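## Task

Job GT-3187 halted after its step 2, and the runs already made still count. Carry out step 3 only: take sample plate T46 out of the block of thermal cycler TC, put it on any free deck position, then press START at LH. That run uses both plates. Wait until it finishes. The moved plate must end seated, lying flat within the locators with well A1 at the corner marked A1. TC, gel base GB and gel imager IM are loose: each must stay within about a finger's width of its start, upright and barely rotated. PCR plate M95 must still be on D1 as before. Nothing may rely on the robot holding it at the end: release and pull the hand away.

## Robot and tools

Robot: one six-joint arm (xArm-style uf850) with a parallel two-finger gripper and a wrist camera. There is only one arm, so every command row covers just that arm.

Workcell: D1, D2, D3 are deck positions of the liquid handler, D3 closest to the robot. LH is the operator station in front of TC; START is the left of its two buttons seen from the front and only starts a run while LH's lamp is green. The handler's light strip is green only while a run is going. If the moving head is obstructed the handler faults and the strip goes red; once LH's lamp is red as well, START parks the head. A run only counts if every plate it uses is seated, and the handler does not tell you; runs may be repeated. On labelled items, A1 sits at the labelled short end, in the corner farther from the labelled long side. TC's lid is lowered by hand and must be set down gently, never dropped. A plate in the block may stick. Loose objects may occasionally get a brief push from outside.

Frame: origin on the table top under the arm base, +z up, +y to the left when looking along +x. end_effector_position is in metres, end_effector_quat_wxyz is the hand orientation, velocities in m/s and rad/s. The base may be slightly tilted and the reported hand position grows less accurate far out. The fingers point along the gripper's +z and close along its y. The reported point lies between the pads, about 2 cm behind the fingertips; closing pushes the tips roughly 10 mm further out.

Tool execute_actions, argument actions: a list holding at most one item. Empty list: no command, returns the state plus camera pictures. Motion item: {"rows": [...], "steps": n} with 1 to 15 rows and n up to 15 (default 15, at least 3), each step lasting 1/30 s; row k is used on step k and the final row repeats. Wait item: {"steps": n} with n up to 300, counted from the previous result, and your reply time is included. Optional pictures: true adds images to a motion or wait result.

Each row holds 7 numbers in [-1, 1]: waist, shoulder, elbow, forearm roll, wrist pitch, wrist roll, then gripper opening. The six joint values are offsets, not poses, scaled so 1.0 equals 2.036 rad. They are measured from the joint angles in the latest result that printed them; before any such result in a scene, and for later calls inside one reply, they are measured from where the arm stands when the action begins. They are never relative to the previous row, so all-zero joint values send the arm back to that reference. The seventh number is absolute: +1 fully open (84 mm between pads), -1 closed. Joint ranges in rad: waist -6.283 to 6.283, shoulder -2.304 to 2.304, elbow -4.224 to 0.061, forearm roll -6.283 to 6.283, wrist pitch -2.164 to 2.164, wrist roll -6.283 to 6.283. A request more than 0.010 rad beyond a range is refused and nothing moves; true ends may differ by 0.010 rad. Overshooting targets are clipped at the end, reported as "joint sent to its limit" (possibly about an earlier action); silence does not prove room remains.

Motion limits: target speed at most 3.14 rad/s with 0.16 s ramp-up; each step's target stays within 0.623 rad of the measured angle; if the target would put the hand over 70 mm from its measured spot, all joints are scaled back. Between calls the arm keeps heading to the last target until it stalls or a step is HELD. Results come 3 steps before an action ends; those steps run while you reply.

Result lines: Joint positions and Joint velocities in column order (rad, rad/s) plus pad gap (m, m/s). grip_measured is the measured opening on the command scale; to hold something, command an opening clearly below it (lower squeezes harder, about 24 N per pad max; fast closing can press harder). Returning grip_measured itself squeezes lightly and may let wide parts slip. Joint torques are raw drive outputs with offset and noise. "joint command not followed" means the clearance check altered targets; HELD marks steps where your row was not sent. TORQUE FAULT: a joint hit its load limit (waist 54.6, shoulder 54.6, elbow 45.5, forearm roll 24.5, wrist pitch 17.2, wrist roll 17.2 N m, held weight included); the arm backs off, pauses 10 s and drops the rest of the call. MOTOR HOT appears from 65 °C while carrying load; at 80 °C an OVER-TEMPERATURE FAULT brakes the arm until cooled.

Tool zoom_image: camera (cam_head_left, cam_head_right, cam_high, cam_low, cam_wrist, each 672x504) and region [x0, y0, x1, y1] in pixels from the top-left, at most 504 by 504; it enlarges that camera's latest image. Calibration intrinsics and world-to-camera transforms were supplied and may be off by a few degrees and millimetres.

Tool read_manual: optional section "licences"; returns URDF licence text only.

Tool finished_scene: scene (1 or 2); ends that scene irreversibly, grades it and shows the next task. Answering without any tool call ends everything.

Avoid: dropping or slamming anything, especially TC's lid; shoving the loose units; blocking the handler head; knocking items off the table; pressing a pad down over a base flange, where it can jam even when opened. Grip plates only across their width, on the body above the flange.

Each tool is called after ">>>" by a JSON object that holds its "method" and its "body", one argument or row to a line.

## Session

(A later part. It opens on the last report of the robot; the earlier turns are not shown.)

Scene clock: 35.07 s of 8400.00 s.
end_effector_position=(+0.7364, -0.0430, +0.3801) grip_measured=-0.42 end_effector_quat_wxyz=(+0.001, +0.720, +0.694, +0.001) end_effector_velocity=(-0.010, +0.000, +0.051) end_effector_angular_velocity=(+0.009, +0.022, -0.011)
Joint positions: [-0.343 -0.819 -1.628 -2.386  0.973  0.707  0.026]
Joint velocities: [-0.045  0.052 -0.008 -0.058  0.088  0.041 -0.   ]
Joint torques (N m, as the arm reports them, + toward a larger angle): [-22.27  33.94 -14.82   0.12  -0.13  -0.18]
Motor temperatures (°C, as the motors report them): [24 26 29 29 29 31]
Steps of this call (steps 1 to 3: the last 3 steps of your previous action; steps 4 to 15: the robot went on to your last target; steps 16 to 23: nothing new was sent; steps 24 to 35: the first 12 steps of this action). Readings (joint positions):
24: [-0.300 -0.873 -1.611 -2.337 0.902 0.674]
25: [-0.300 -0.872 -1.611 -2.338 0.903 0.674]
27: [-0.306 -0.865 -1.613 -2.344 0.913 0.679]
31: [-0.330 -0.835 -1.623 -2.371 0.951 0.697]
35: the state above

>>> {"method": "execute_actions", "body": {
  "actions": [
    {"rows": [[-0.0046,0.0144,0.0200,0.0,0.0,-0.05,-0.4],[-0.0069,0.0287,0.0420,0.0040,-0.0050,-0.13,-0.4],[-0.0092,0.0431,0.0650,0.0080,-0.0100,-0.22,-0.4],[-0.0110,0.0574,0.0880,0.0110,-0.0150,-0.31,-0.4],[-0.0138,0.0718,0.1110,0.0150,-0.0200,-0.40,-0.4],[-0.0166,0.0862,0.1340,0.0180,-0.0250,-0.49,-0.4],[-0.0193,0.1005,0.1570,0.0220,-0.0300,-0.58,-0.4],[-0.0221,0.1149,0.1800,0.0250,-0.0350,-0.67,-0.2],[-0.0248,0.1292,0.2030,0.0290,-0.0400,-0.77,0.0],[-0.0276,0.1436,0.2265,0.0320,-0.0446,-0.8613,0.2]], "steps": 15}
  ]
}}

>>> {"method": "execute_actions", "body": {
  "actions": [
    {"steps": 20}
  ],
  "pictures": true
}}

Scene clock: 35.67 s of 8400.00 s.
end_effector_position=(+0.6756, -0.0294, +0.3959) grip_measured=+0.06 end_effector_quat_wxyz=(+0.001, +0.529, +0.849, +0.001) end_effector_velocity=(-0.282, +0.063, +0.040) end_effector_angular_velocity=(-0.006, -0.007, +1.620)
Joint positions: [-0.373 -0.667 -1.393 -2.355  0.931  0.125  0.047]
Joint velocities: [-0.12   0.648  1.03   0.157 -0.217 -2.03   0.083]
Joint torques (N m, as the arm reports them, + toward a larger angle): [-20.89  31.75 -14.45  -1.     0.02  -0.29]
Motor temperatures (°C, as the motors report them): [24 26 29 29 29 31]
Steps of this call (steps 1 to 3: the last 3 steps of your previous action; steps 4 to 6: the robot went on to your last target; steps 7 to 18: the first 12 steps of this action). Readings (joint positions):
7: [-0.347 -0.814 -1.629 -2.392 0.981 0.711]
8: [-0.347 -0.813 -1.628 -2.391 0.981 0.708]
10: [-0.349 -0.805 -1.614 -2.389 0.978 0.670]
14: [-0.357 -0.754 -1.531 -2.376 0.960 0.422]
18: the state above

Scene clock: 36.33 s of 8400.00 s.
end_effector_position=(+0.6099, -0.0147, +0.4003) grip_measured=+0.19 end_effector_quat_wxyz=(+0.000, +0.026, +1.000, +0.000) end_effector_velocity=(-0.002, +0.001, +0.000) end_effector_angular_velocity=(+0.001, +0.000, +0.178)
Joint positions: [-0.399 -0.527 -1.168 -2.321  0.882 -1.028  0.052]
Joint velocities: [-0.     0.005  0.008  0.001 -0.001 -0.18  -0.   ]
Joint torques (N m, as the arm reports them, + toward a larger angle): [-17.58  29.7  -12.38  -1.94   0.    -0.13]
Motor temperatures (°C, as the motors report them): [24 26 29 29 29 31]
Kept back: nothing.
Steps of this call (steps 1 to 3: the last 3 steps of your previous action; steps 4 to 20: the robot went on to your last target). Readings (joint positions):
1: [-0.377 -0.646 -1.360 -2.350 0.924 0.057]
2: [-0.380 -0.627 -1.329 -2.345 0.917 -0.014]
4: [-0.387 -0.593 -1.274 -2.337 0.905 -0.166]
8: [-0.395 -0.550 -1.204 -2.327 0.890 -0.488]
20: the state above
camera_calibration (this result's frames):
cam_wrist: T_world_to_cam=[[0.0537307, 0.998535, -0.00635799, 0.0181543], [0.998512, -0.0536681, 0.00963747, -0.54809], [0.00928214, -0.00686636, -0.999933, 0.522922], [0, 0, 0, 1]] pos_world=[0.541445, -0.0439521, 0.528285]

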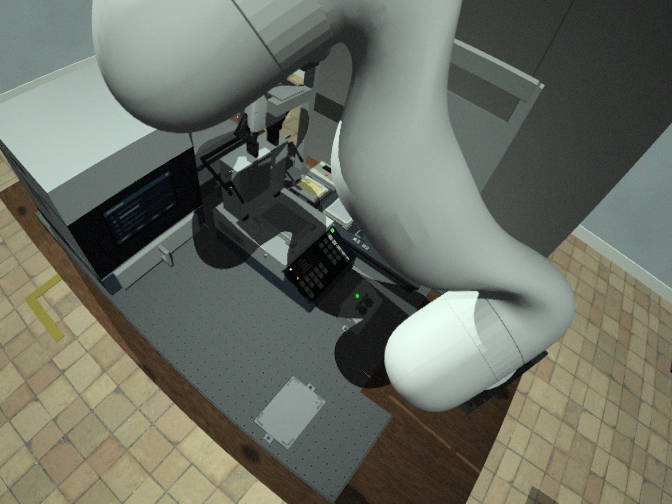

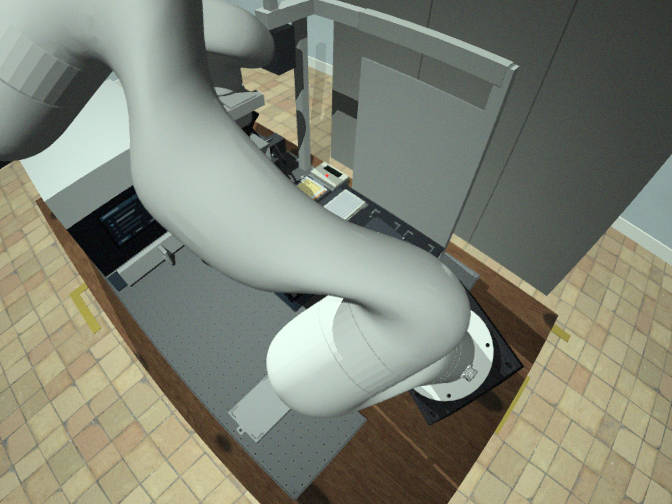

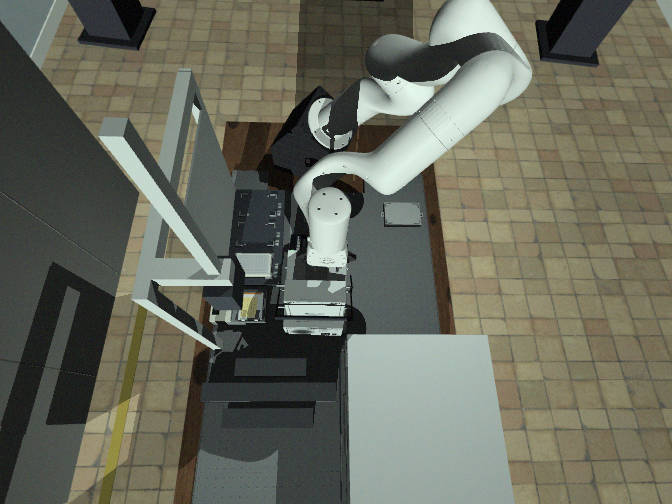

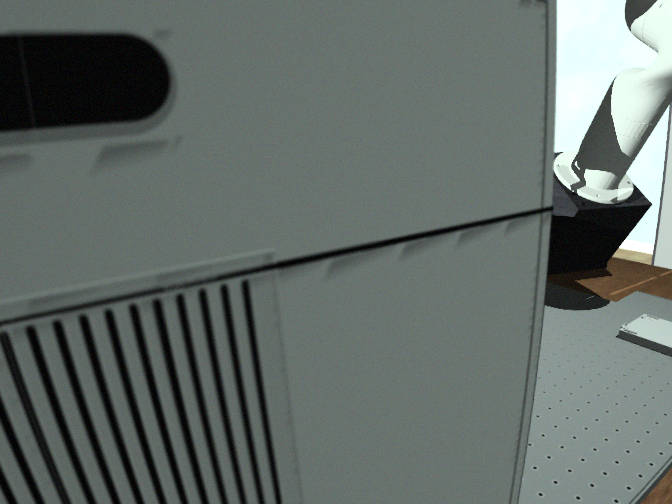

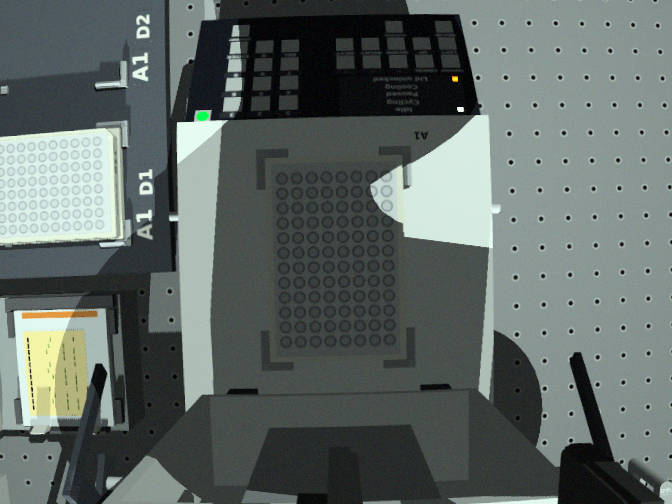

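>>> {"method": "execute_actions", "body": {
  "actions": []
}}

>>> {"method": "zoom_image", "body": {
  "camera": "cam_wrist",
  "region": [230, 120, 450, 400]
}}

Scene clock: 36.37 s of 8400.00 s.
end_effector_position=(+0.6098, -0.0146, +0.4003) grip_measured=+0.19 end_effector_quat_wxyz=(+0.000, +0.024, +1.000, +0.000) end_effector_velocity=(-0.002, +0.001, +0.000) end_effector_angular_velocity=(+0.001, +0.000, +0.126)
Joint positions: [-0.399 -0.527 -1.168 -2.321  0.882 -1.033  0.052]
Joint velocities: [-0.001  0.004  0.005  0.001  0.    -0.128 -0.   ]
Joint torques (N m, as the arm reports them, + toward a larger angle): [-18.13  27.68 -13.38  -1.8    0.04   0.13]
Motor temperatures (°C, as the motors report them): [24 26 29 29 29 31]
Kept back: nothing.
Steps of this call (step 1: the robot went on to your last target). Readings (joint positions):
1: the state above
camera_calibration (this result's frames):
cam_wrist: T_world_to_cam=[[0.0487366, 0.998791, -0.00635734, 0.0211865], [0.998768, -0.0486741, 0.00963875, -0.548104], [0.00931766, -0.00681927, -0.999933, 0.522911], [0, 0, 0, 1]] pos_world=[0.541524, -0.0442735, 0.528294]

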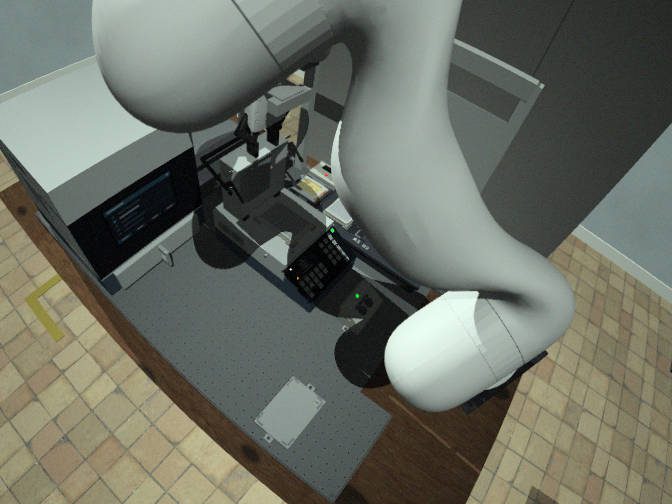

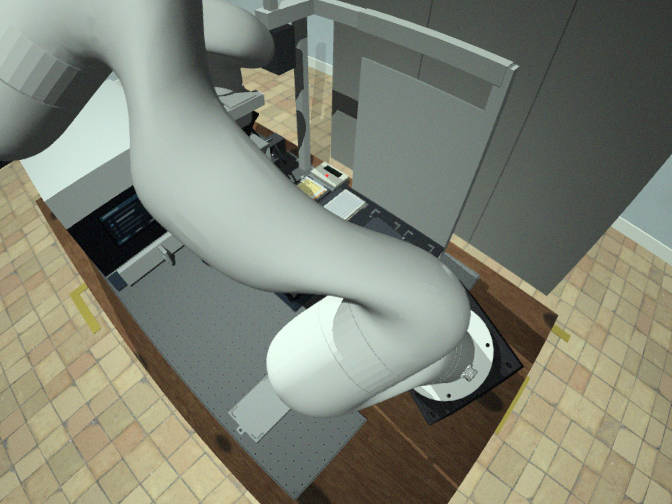

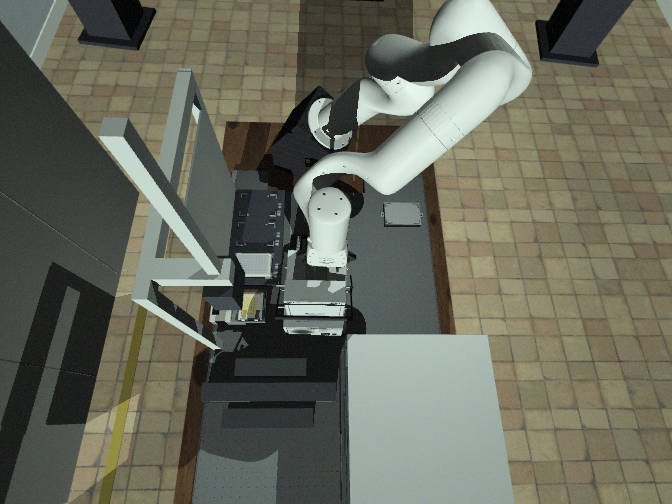

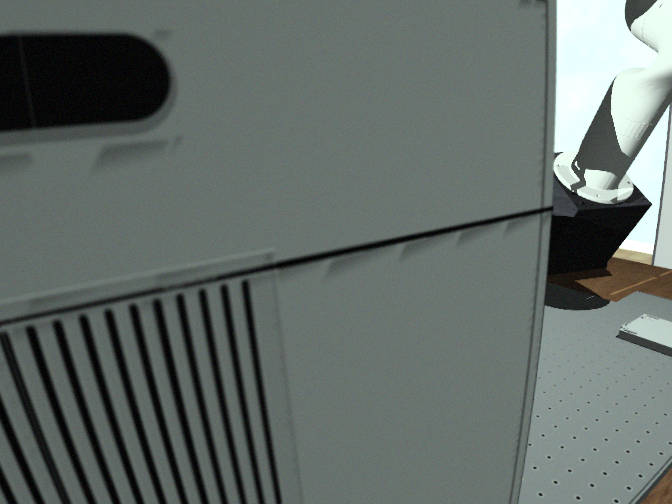

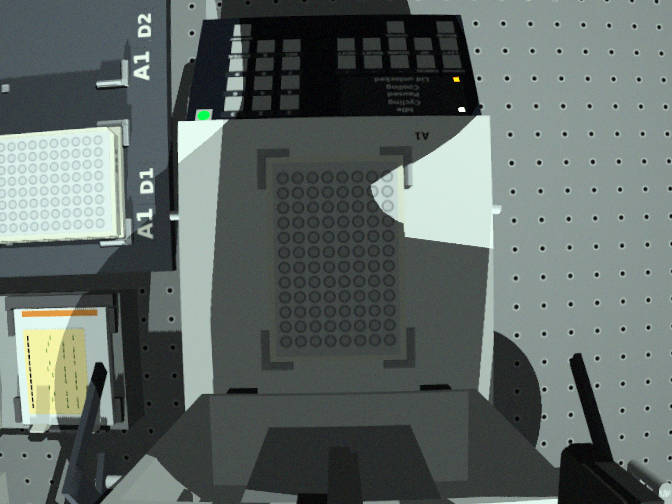

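Region (230, 120, 450, 400) of cam_wrist's 672x504 image, scaled by 1.800, with more detail than that image has; it fills the left 396 columns of this view, and the rest is white.

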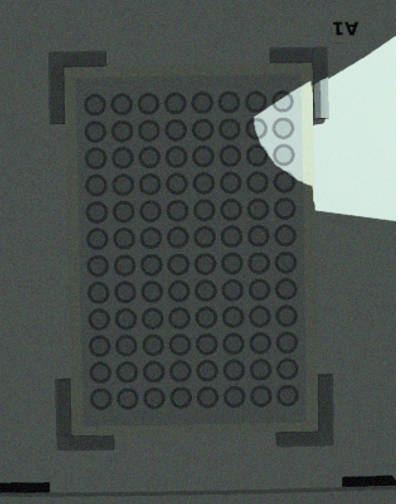

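>>> {"method": "execute_actions", "body": {
  "actions": [
    {"steps": 10}
  ],
  "pictures": true
}}

>>> {"method": "zoom_image", "body": {
  "camera": "cam_wrist",
  "region": [240, 130, 440, 260]
}}

>>> {"method": "zoom_image", "body": {
  "camera": "cam_wrist",
  "region": [240, 260, 440, 390]
}}

Scene clock: 36.70 s of 8400.00 s.
end_effector_position=(+0.6096, -0.0146, +0.4003) grip_measured=+0.19 end_effector_quat_wxyz=(+0.000, +0.018, +1.000, +0.000) end_effector_velocity=(-0.000, +0.000, -0.000) end_effector_angular_velocity=(+0.001, +0.001, +0.005)
Joint positions: [-0.399 -0.527 -1.167 -2.321  0.882 -1.046  0.052]
Joint velocities: [ 0.     0.     0.001  0.     0.    -0.005  0.   ]
Joint torques (N m, as the arm reports them, + toward a larger angle): [-18.92  31.11 -14.85  -1.34  -0.39  -0.57]
Motor temperatures (°C, as the motors report them): [24 26 29 29 29 31]
Kept back: nothing.
Steps of this call (steps 1 to 10: the robot went on to your last target). Readings (joint positions):
1: [-0.399 -0.527 -1.167 -2.321 0.882 -1.037]
2: [-0.399 -0.527 -1.167 -2.321 0.882 -1.039]
4: [-0.399 -0.527 -1.167 -2.321 0.882 -1.043]
8: [-0.399 -0.527 -1.167 -2.321 0.882 -1.045]
10: the state above
camera_calibration (this result's frames):
cam_wrist: T_world_to_cam=[[0.0366258, 0.999309, -0.00633987, 0.0285145], [0.999285, -0.0365638, 0.00964196, -0.548047], [0.00940349, -0.00668848, -0.999933, 0.522901], [0, 0, 0, 1]] pos_world=[0.541693, -0.045036, 0.528331]

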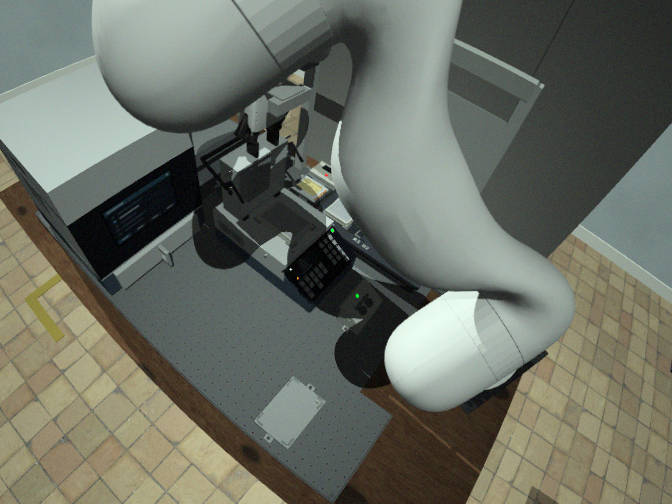

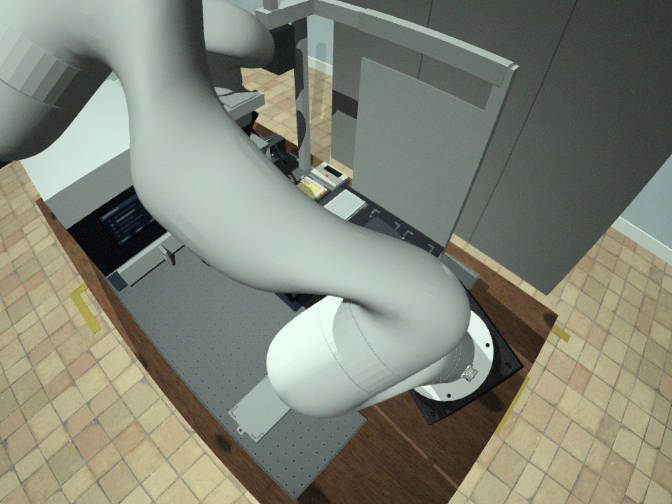

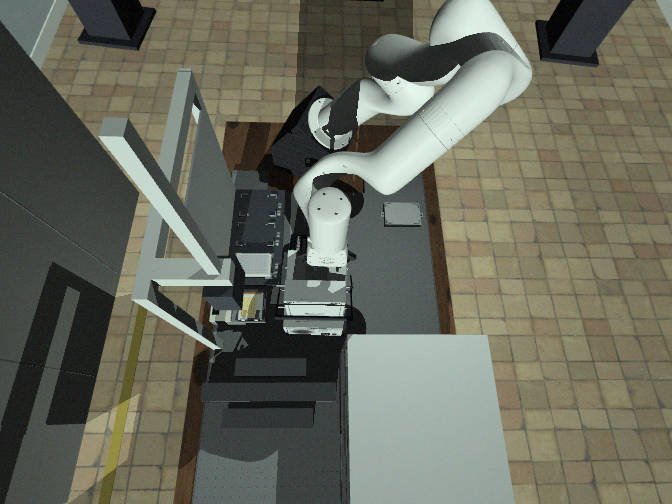

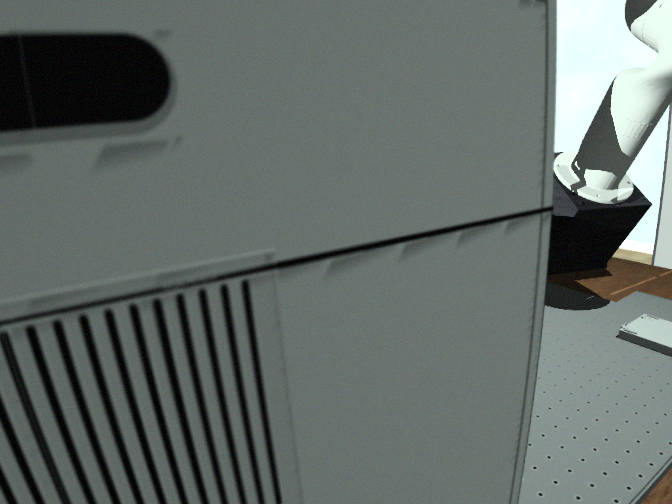

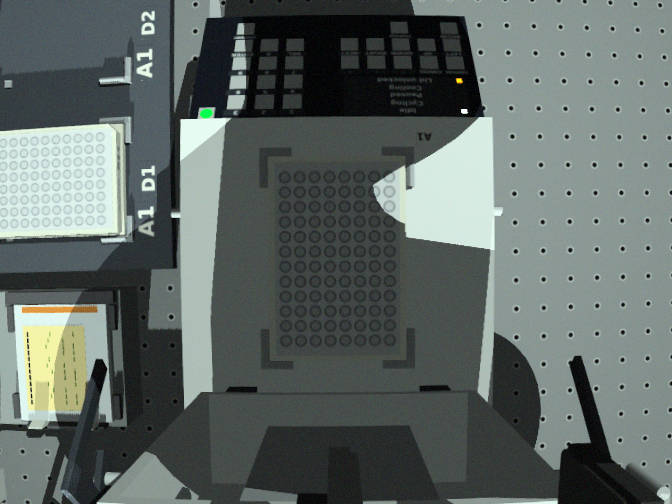

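Region (240, 130, 440, 260) of cam_wrist's 672x504 image, scaled by 2.520, with more detail than that image has; it fills the top 328 rows of this view, and the rest is white.

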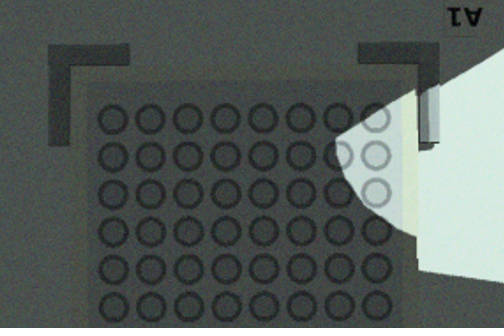

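Region (240, 260, 440, 390) of cam_wrist's 672x504 image, scaled by 2.520, with more detail than that image has; it fills the top 328 rows of this view, and the rest is white.

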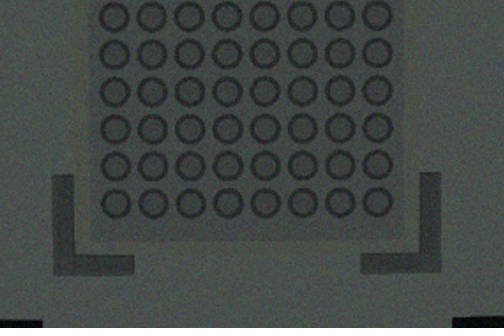

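>>> {"method": "execute_actions", "body": {
  "actions": [
    {"rows": [[0.0028,-0.0064,0.0033,0.0109,-0.0061,-0.0114,0.3],[0.0085,-0.0192,0.0098,0.0328,-0.0182,-0.0341,0.4],[0.0142,-0.0320,0.0164,0.0546,-0.0303,-0.0568,0.5],[0.0198,-0.0447,0.0230,0.0764,-0.0424,-0.0795,0.6],[0.0255,-0.0575,0.0295,0.0983,-0.0545,-0.1022,0.7],[0.0311,-0.0703,0.0361,0.1201,-0.0666,-0.1250,0.8],[0.0368,-0.0831,0.0426,0.1420,-0.0787,-0.1477,0.9],[0.0425,-0.0959,0.0492,0.1638,-0.0908,-0.1704,1],[0.0481,-0.1086,0.0558,0.1856,-0.1029,-0.1931,1],[0.0538,-0.1214,0.0623,0.2075,-0.1150,-0.2158,1],[0.0566,-0.1278,0.0656,0.2184,-0.1211,-0.2272,1]], "steps": 15}
  ]
}}

>>> {"method": "execute_actions", "body": {
  "actions": [
    {"steps": 22}
  ],
  "pictures": true
}}

Scene clock: 38.43 s of 8400.00 s.
end_effector_position=(+0.5949, -0.0265, +0.3111) grip_measured=+0.97 end_effector_quat_wxyz=(+0.010, +0.012, +1.000, +0.015) end_effector_velocity=(-0.086, -0.050, -0.308) end_effector_angular_velocity=(+0.011, -0.028, +0.005)
Joint positions: [-0.347 -0.644 -1.106 -2.121  0.771 -1.254  0.083]
Joint velocities: [ 0.186 -0.416  0.213  0.716 -0.396 -0.743  0.016]
Joint torques (N m, as the arm reports them, + toward a larger angle): [-18.85  28.84 -11.99  -0.91  -0.2   -0.08]
Motor temperatures (°C, as the motors report them): [24 26 29 29 29 31]
Steps of this call (steps 1 to 15: the robot went on to your last target; steps 16 to 40: nothing new was sent; steps 41 to 52: the first 12 steps of this action). Readings (joint positions):
41: [-0.399 -0.527 -1.167 -2.321 0.882 -1.046]
42: [-0.398 -0.528 -1.167 -2.319 0.881 -1.048]
44: [-0.394 -0.536 -1.162 -2.303 0.872 -1.066]
48: [-0.372 -0.588 -1.135 -2.217 0.824 -1.154]
52: the state above

Scene clock: 39.17 s of 8400.00 s.
end_effector_position=(+0.5494, -0.0466, +0.2110) grip_measured=+1.00 end_effector_quat_wxyz=(+0.001, +0.016, +1.000, +0.000) end_effector_velocity=(-0.003, +0.000, -0.004) end_effector_angular_velocity=(+0.000, +0.004, -0.000)
Joint positions: [-0.284 -0.786 -1.034 -1.877  0.636 -1.507  0.084]
Joint velocities: [ 0.003 -0.005  0.003  0.007 -0.003 -0.007 -0.   ]
Joint torques (N m, as the arm reports them, + toward a larger angle): [-18.66  32.18  -9.25  -1.14  -0.31  -0.01]
Motor temperatures (°C, as the motors report them): [24 26 29 29 29 31]
Kept back: nothing.
Steps of this call (steps 1 to 3: the last 3 steps of your previous action; steps 4 to 22: the robot went on to your last target). Readings (joint positions):
1: [-0.341 -0.658 -1.099 -2.097 0.758 -1.279]
2: [-0.334 -0.672 -1.092 -2.073 0.745 -1.303]
4: [-0.322 -0.700 -1.078 -2.025 0.718 -1.353]
8: [-0.299 -0.753 -1.051 -1.936 0.669 -1.446]
22: the state above
camera_calibration (this result's frames):
cam_wrist: T_world_to_cam=[[0.0324099, 0.999455, -0.00620836, 0.0637705], [0.99942, -0.0323423, 0.0106932, -0.487347], [0.0104866, -0.00655132, -0.999924, 0.33337], [0, 0, 0, 1]] pos_world=[0.481501, -0.0773137, 0.338952]

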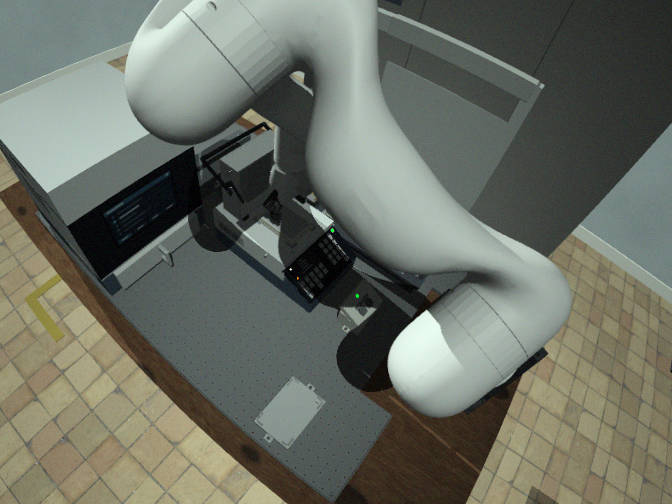

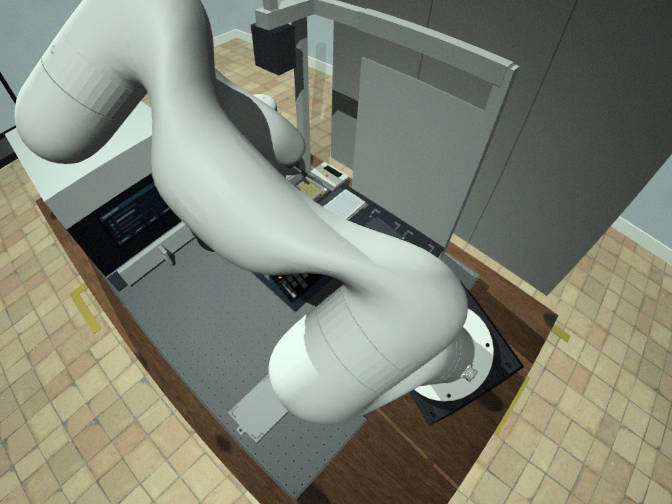

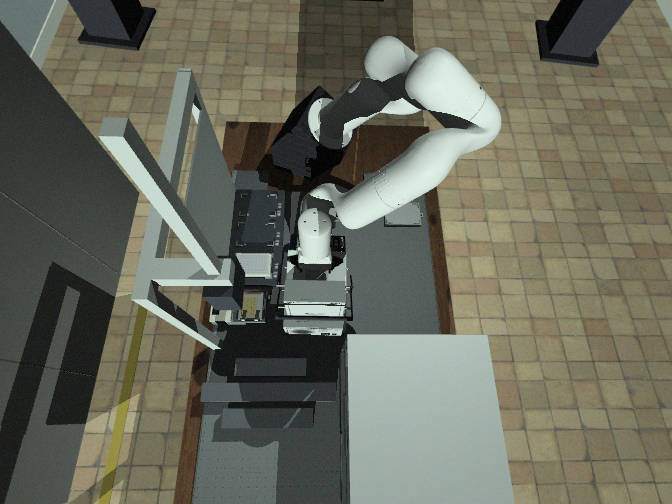

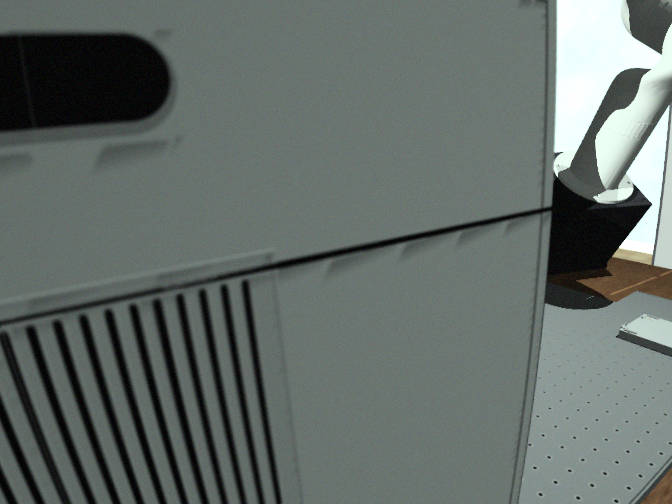

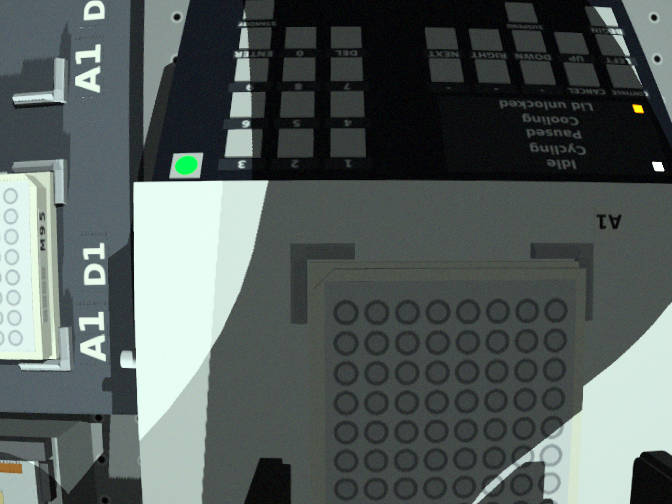

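>>> {"method": "zoom_image", "body": {
  "camera": "cam_wrist",
  "region": [230, 230, 672, 504]
}}

Region (230, 230, 672, 504) of cam_wrist's 672x504 image, scaled by 1.140, with more detail than that image has; it fills the top 312 rows of this view, and the rest is white.

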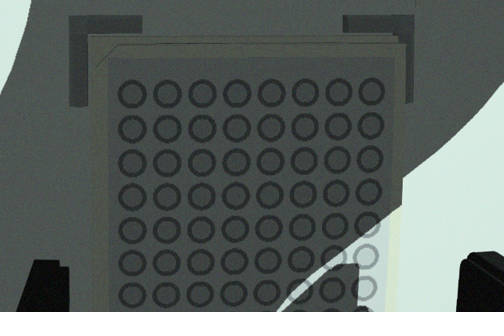

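>>> {"method": "zoom_image", "body": {
  "camera": "cam_wrist",
  "region": [280, 235, 400, 335]
}}

>>> {"method": "zoom_image", "body": {
  "camera": "cam_wrist",
  "region": [510, 235, 630, 335]
}}

>>> {"method": "zoom_image", "body": {
  "camera": "cam_wrist",
  "region": [0, 150, 130, 400]
}}

Region (280, 235, 400, 335) of cam_wrist's 672x504 image, scaled by 4.200, with more detail than that image has.

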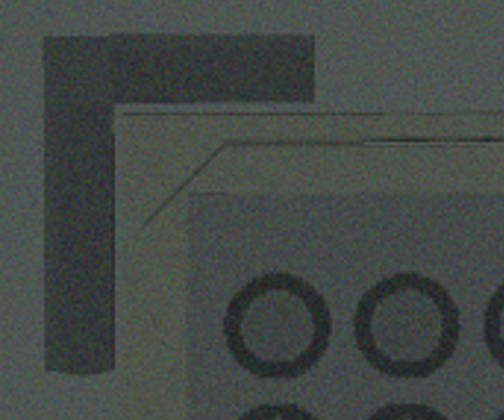

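Region (510, 235, 630, 335) of cam_wrist's 672x504 image, scaled by 4.200, with more detail than that image has.

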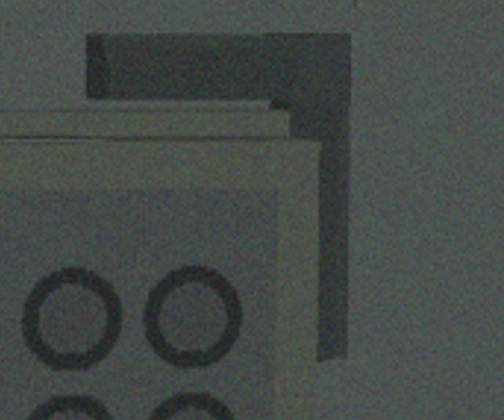

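Region (0, 150, 130, 400) of cam_wrist's 672x504 image, scaled by 2.016, with more detail than that image has; it fills the left 262 columns of this view, and the rest is white.

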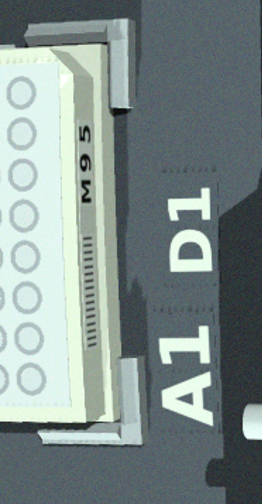

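>>> {"method": "zoom_image", "body": {
  "camera": "cam_wrist",
  "region": [240, 434, 340, 504]
}}

>>> {"method": "zoom_image", "body": {
  "camera": "cam_wrist",
  "region": [572, 434, 672, 504]
}}

Region (240, 434, 340, 504) of cam_wrist's 672x504 image, scaled by 5.040, with more detail than that image has; it fills the top 353 rows of this view, and the rest is white.

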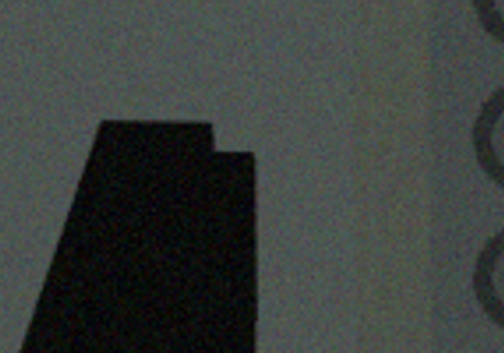

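Region (572, 434, 672, 504) of cam_wrist's 672x504 image, scaled by 5.040, with more detail than that image has; it fills the top 353 rows of this view, and the rest is white.

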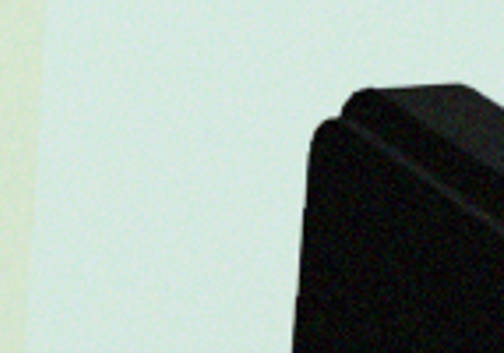

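>>> {"method": "execute_actions", "body": {
  "actions": [
    {"rows": [[0.0041,-0.0055,-0.0021,0.0078,-0.0018,-0.0058,1],[0.0082,-0.0109,-0.0043,0.0156,-0.0036,-0.0116,1],[0.0122,-0.0164,-0.0064,0.0233,-0.0055,-0.0174,1],[0.0163,-0.02189,-0.00855,0.03113,-0.00727,-0.02321,1]], "steps": 15}
  ]
}}

>>> {"method": "execute_actions", "body": {
  "actions": [
    {"steps": 12}
  ],
  "pictures": true
}}

Scene clock: 41.10 s of 8400.00 s.
end_effector_position=(+0.5509, -0.0438, +0.1874) grip_measured=+1.00 end_effector_quat_wxyz=(+0.000, +0.012, +1.000, +0.000) end_effector_velocity=(+0.004, +0.002, -0.019) end_effector_angular_velocity=(-0.004, -0.005, +0.010)
Joint positions: [-0.254 -0.827 -1.05  -1.819  0.623 -1.55   0.084]
Joint velocities: [ 0.026 -0.035 -0.018  0.053 -0.013 -0.042  0.   ]
Joint torques (N m, as the arm reports them, + toward a larger angle): [-24.49  33.44  -8.32  -0.53  -0.03  -0.32]
Motor temperatures (°C, as the motors report them): [24 26 29 29 29 31]
Steps of this call (steps 1 to 15: the robot went on to your last target; steps 16 to 46: nothing new was sent; steps 47 to 58: the first 12 steps of this action). Readings (joint positions):
47: [-0.284 -0.787 -1.033 -1.876 0.636 -1.508]
48: [-0.283 -0.788 -1.034 -1.875 0.635 -1.509]
50: [-0.278 -0.794 -1.037 -1.866 0.633 -1.516]
54: [-0.261 -0.817 -1.045 -1.834 0.626 -1.540]
58: the state above

Scene clock: 41.50 s of 8400.00 s.
end_effector_position=(+0.5512, -0.0435, +0.1853) grip_measured=+1.00 end_effector_quat_wxyz=(+0.000, +0.012, +1.000, +0.000) end_effector_velocity=(-0.000, -0.000, -0.000) end_effector_angular_velocity=(+0.000, -0.000, -0.001)
Joint positions: [-0.251 -0.831 -1.051 -1.814  0.621 -1.554  0.084]
Joint velocities: [ 0.    -0.001 -0.     0.001  0.    -0.     0.   ]
Joint torques (N m, as the arm reports them, + toward a larger angle): [-20.04  35.34  -8.83  -2.25  -0.35  -0.16]
Motor temperatures (°C, as the motors report them): [24 26 29 29 29 31]
Kept back: nothing.
Steps of this call (steps 1 to 3: the last 3 steps of your previous action; steps 4 to 12: the robot went on to your last target). Readings (joint positions):
1: [-0.253 -0.828 -1.050 -1.818 0.622 -1.551]
2: [-0.252 -0.829 -1.050 -1.817 0.622 -1.552]
4: [-0.252 -0.830 -1.051 -1.815 0.622 -1.553]
8: [-0.251 -0.830 -1.051 -1.814 0.621 -1.554]
12: the state above
camera_calibration (this result's frames):
cam_wrist: T_world_to_cam=[[0.0244237, 0.999682, -0.00631379, 0.0649776], [0.999657, -0.0243625, 0.00958871, -0.488326], [0.00943184, -0.00654582, -0.999934, 0.308273], [0, 0, 0, 1]] pos_world=[0.483664, -0.0748359, 0.313345]

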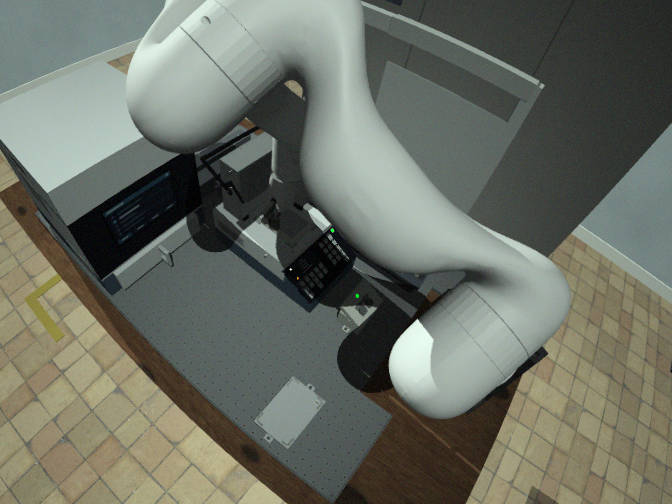

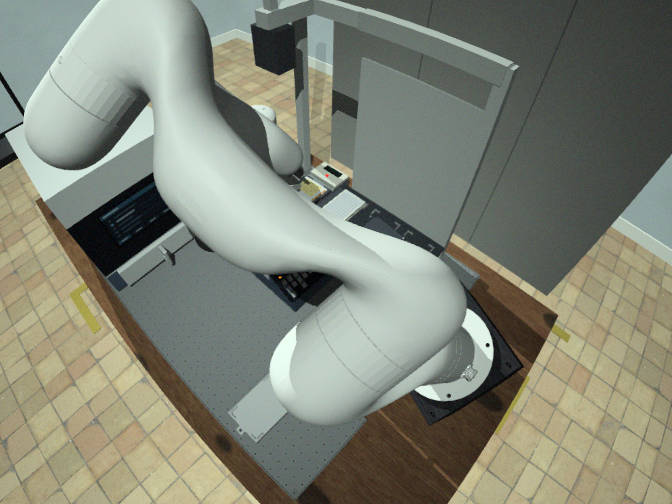

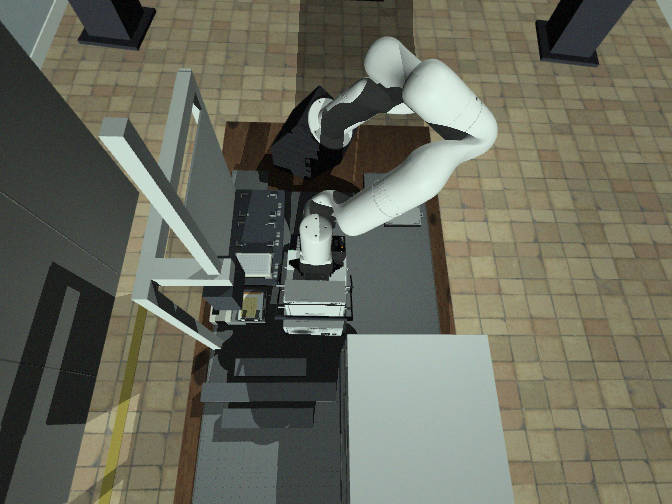

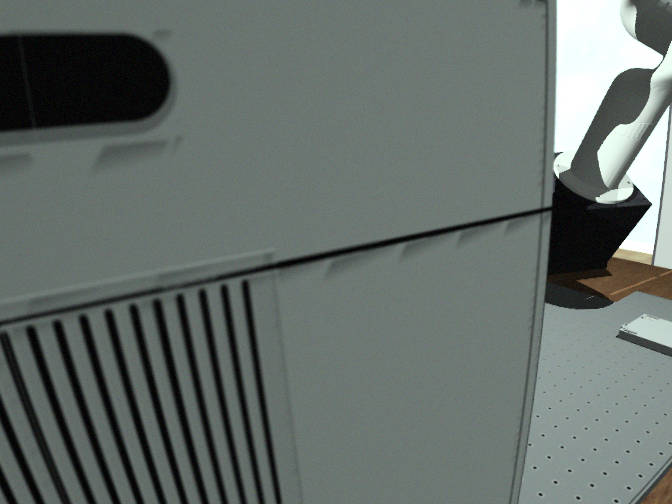

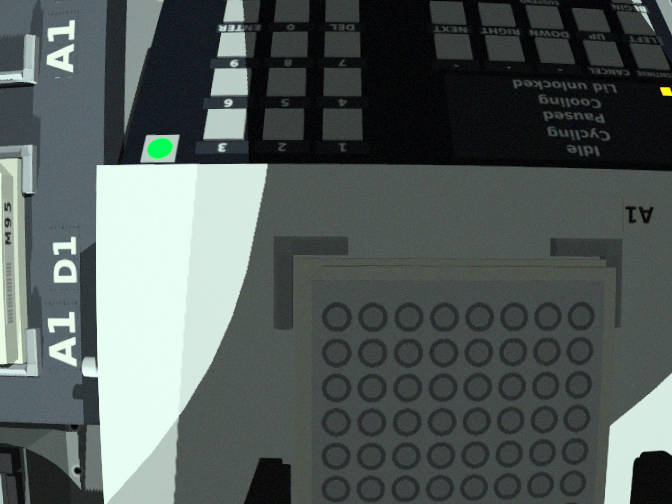

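>>> {"method": "zoom_image", "body": {
  "camera": "cam_wrist",
  "region": [260, 404, 400, 504]
}}

>>> {"method": "zoom_image", "body": {
  "camera": "cam_wrist",
  "region": [532, 404, 672, 504]
}}

Region (260, 404, 400, 504) of cam_wrist's 672x504 image, scaled by 3.600, with more detail than that image has; it fills the top 360 rows of this view, and the rest is white.

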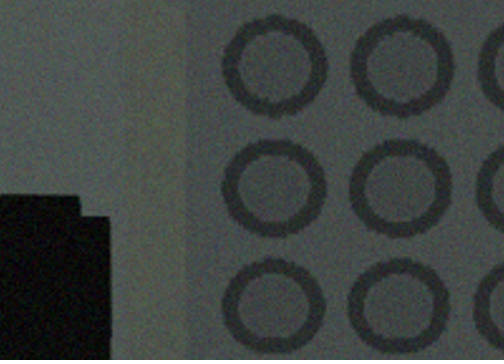

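Region (532, 404, 672, 504) of cam_wrist's 672x504 image, scaled by 3.600, with more detail than that image has; it fills the top 360 rows of this view, and the rest is white.

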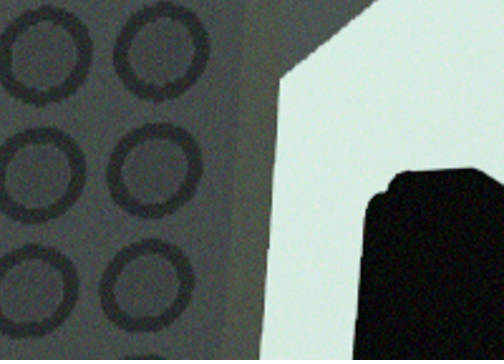

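>>> {"method": "execute_actions", "body": {
  "actions": [
    {"rows": [[0.00117,-0.00207,-0.00082,0.00279,-0.00051,-0.00202,1],[0.00234,-0.00414,-0.00163,0.00559,-0.00102,-0.00405,1],[0.0035,-0.00621,-0.00245,0.00838,-0.00153,-0.00607,1],[0.00467,-0.00828,-0.00326,0.01117,-0.00204,-0.00809,1],[0.00584,-0.01035,-0.00408,0.01396,-0.00255,-0.01011,1],[0.007,-0.01242,-0.00489,0.01676,-0.00306,-0.01214,1],[0.00817,-0.01449,-0.00571,0.01955,-0.00357,-0.01416,1],[0.00934,-0.01656,-0.00652,0.02234,-0.00408,-0.01618,1]], "steps": 15}
  ]
}}

>>> {"method": "execute_actions", "body": {
  "actions": [
    {"steps": 12}
  ],
  "pictures": true
}}

Scene clock: 42.60 s of 8400.00 s.
end_effector_position=(+0.5511, -0.0435, +0.1709) grip_measured=+1.00 end_effector_quat_wxyz=(+0.000, +0.012, +1.000, +0.000) end_effector_velocity=(-0.000, -0.000, -0.032) end_effector_angular_velocity=(-0.001, +0.000, +0.001)
Joint positions: [-0.235 -0.858 -1.062 -1.777  0.615 -1.581  0.084]
Joint velocities: [ 0.035 -0.061 -0.025  0.081 -0.015 -0.06   0.   ]
Joint torques (N m, as the arm reports them, + toward a larger angle): [-19.64  35.52  -8.61  -1.82  -0.34  -0.06]
Motor temperatures (°C, as the motors report them): [24 26 29 29 29 31]
Steps of this call (steps 1 to 15: the robot went on to your last target; steps 16 to 21: nothing new was sent; steps 22 to 33: the first 12 steps of this action). Readings (joint positions):
22: [-0.251 -0.831 -1.051 -1.814 0.621 -1.555]
23: [-0.251 -0.831 -1.051 -1.813 0.621 -1.555]
25: [-0.249 -0.834 -1.053 -1.810 0.621 -1.558]
29: [-0.242 -0.845 -1.057 -1.794 0.618 -1.569]
33: the state above

Scene clock: 43.00 s of 8400.00 s.
end_effector_position=(+0.5512, -0.0436, +0.1676) grip_measured=+1.00 end_effector_quat_wxyz=(+0.000, +0.012, +1.000, +0.000) end_effector_velocity=(-0.001, +0.001, -0.002) end_effector_angular_velocity=(+0.001, +0.002, +0.000)
Joint positions: [-0.232 -0.864 -1.064 -1.769  0.613 -1.587  0.084]
Joint velocities: [ 0.002 -0.002  0.     0.002  0.    -0.001 -0.   ]
Joint torques (N m, as the arm reports them, + toward a larger angle): [-21.03  31.24  -7.88  -0.63  -0.2   -0.05]
Motor temperatures (°C, as the motors report them): [24 26 29 29 29 31]
Kept back: nothing.
Steps of this call (steps 1 to 3: the last 3 steps of your previous action; steps 4 to 12: the robot went on to your last target). Readings (joint positions):
1: [-0.234 -0.860 -1.062 -1.775 0.614 -1.583]
2: [-0.234 -0.861 -1.063 -1.773 0.614 -1.584]
4: [-0.233 -0.863 -1.064 -1.771 0.614 -1.586]
8: [-0.232 -0.864 -1.064 -1.769 0.613 -1.587]
12: the state above
camera_calibration (this result's frames):
cam_wrist: T_world_to_cam=[[0.024404, 0.999682, -0.00629396, 0.064877], [0.999657, -0.0243427, 0.00964838, -0.488206], [0.00949211, -0.00652726, -0.999934, 0.290558], [0, 0, 0, 1]] pos_world=[0.483698, -0.0748441, 0.295657]

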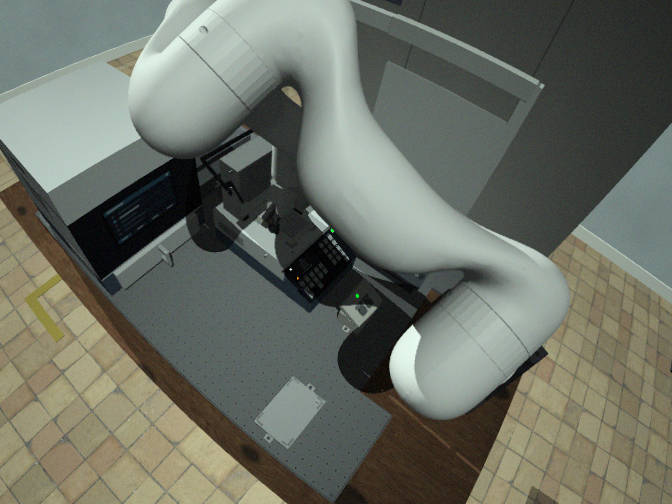

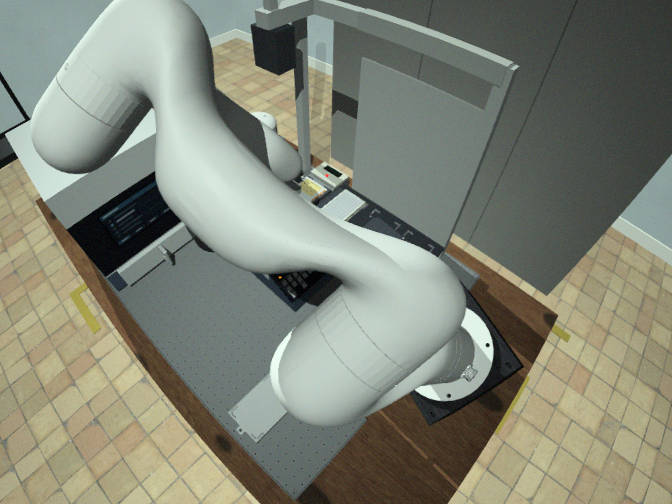

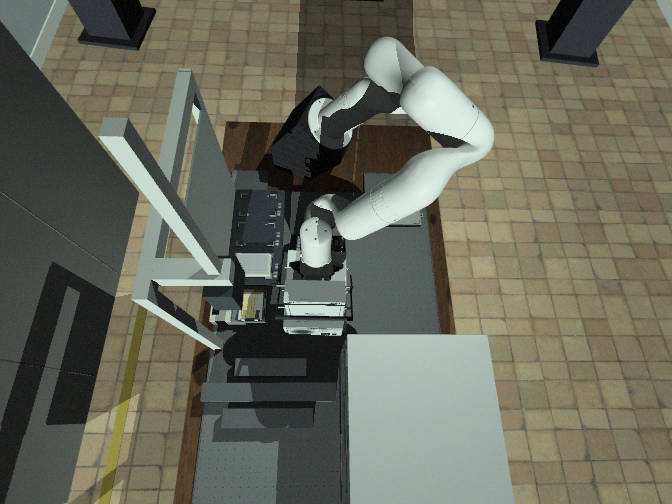

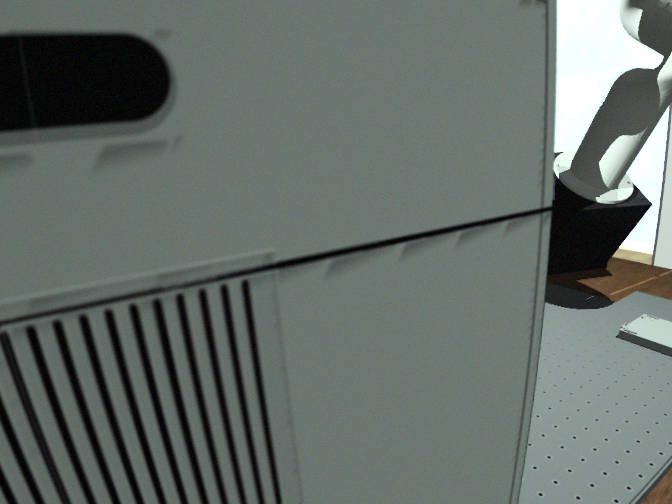

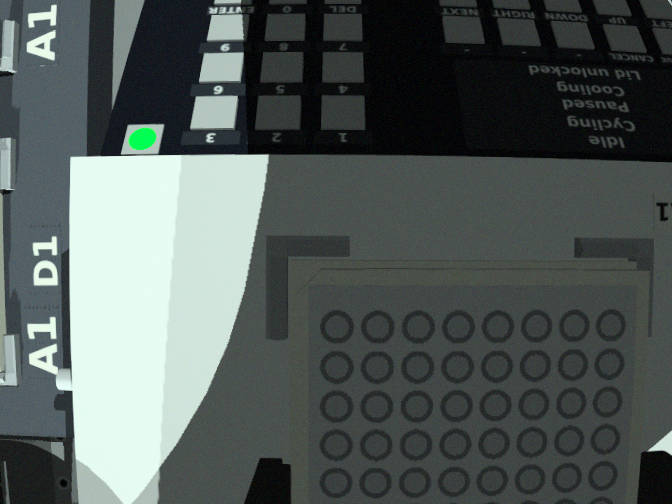

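>>> {"method": "execute_actions", "body": {
  "actions": [
    {"rows": [[0,0,0,0,0,0,0.95],[0,0,0,0,0,0,0.9],[0,0,0,0,0,0,0.85],[0,0,0,0,0,0,0.8],[0,0,0,0,0,0,0.7],[0,0,0,0,0,0,0.6],[0,0,0,0,0,0,0.5],[0,0,0,0,0,0,0.4],[0,0,0,0,0,0,0.3]], "steps": 15}
  ]
}}

Scene clock: 43.60 s of 8400.00 s.
end_effector_position=(+0.5513, -0.0434, +0.1677) grip_measured=+0.93 end_effector_quat_wxyz=(+0.000, +0.012, +1.000, +0.000) end_effector_velocity=(-0.000, -0.000, +0.000) end_effector_angular_velocity=(-0.001, +0.000, -0.001)
Joint positions: [-0.232 -0.864 -1.064 -1.769  0.614 -1.587  0.082]
Joint velocities: [-0.001 -0.     0.     0.    -0.001  0.     0.   ]
Joint torques (N m, as the arm reports them, + toward a larger angle): [-18.61  31.74  -9.75  -0.23  -0.71  -0.5 ]
Motor temperatures (°C, as the motors report them): [24 26 29 29 29 31]
Steps of this call (steps 1 to 6: the robot went on to your last target; steps 7 to 18: the first 12 steps of this action). Readings (joint positions):
7: [-0.232 -0.864 -1.064 -1.769 0.613 -1.587]
8: [-0.232 -0.864 -1.064 -1.769 0.613 -1.587]
10: [-0.232 -0.864 -1.064 -1.769 0.614 -1.587]
14: [-0.232 -0.864 -1.064 -1.769 0.614 -1.587]
18: the state above


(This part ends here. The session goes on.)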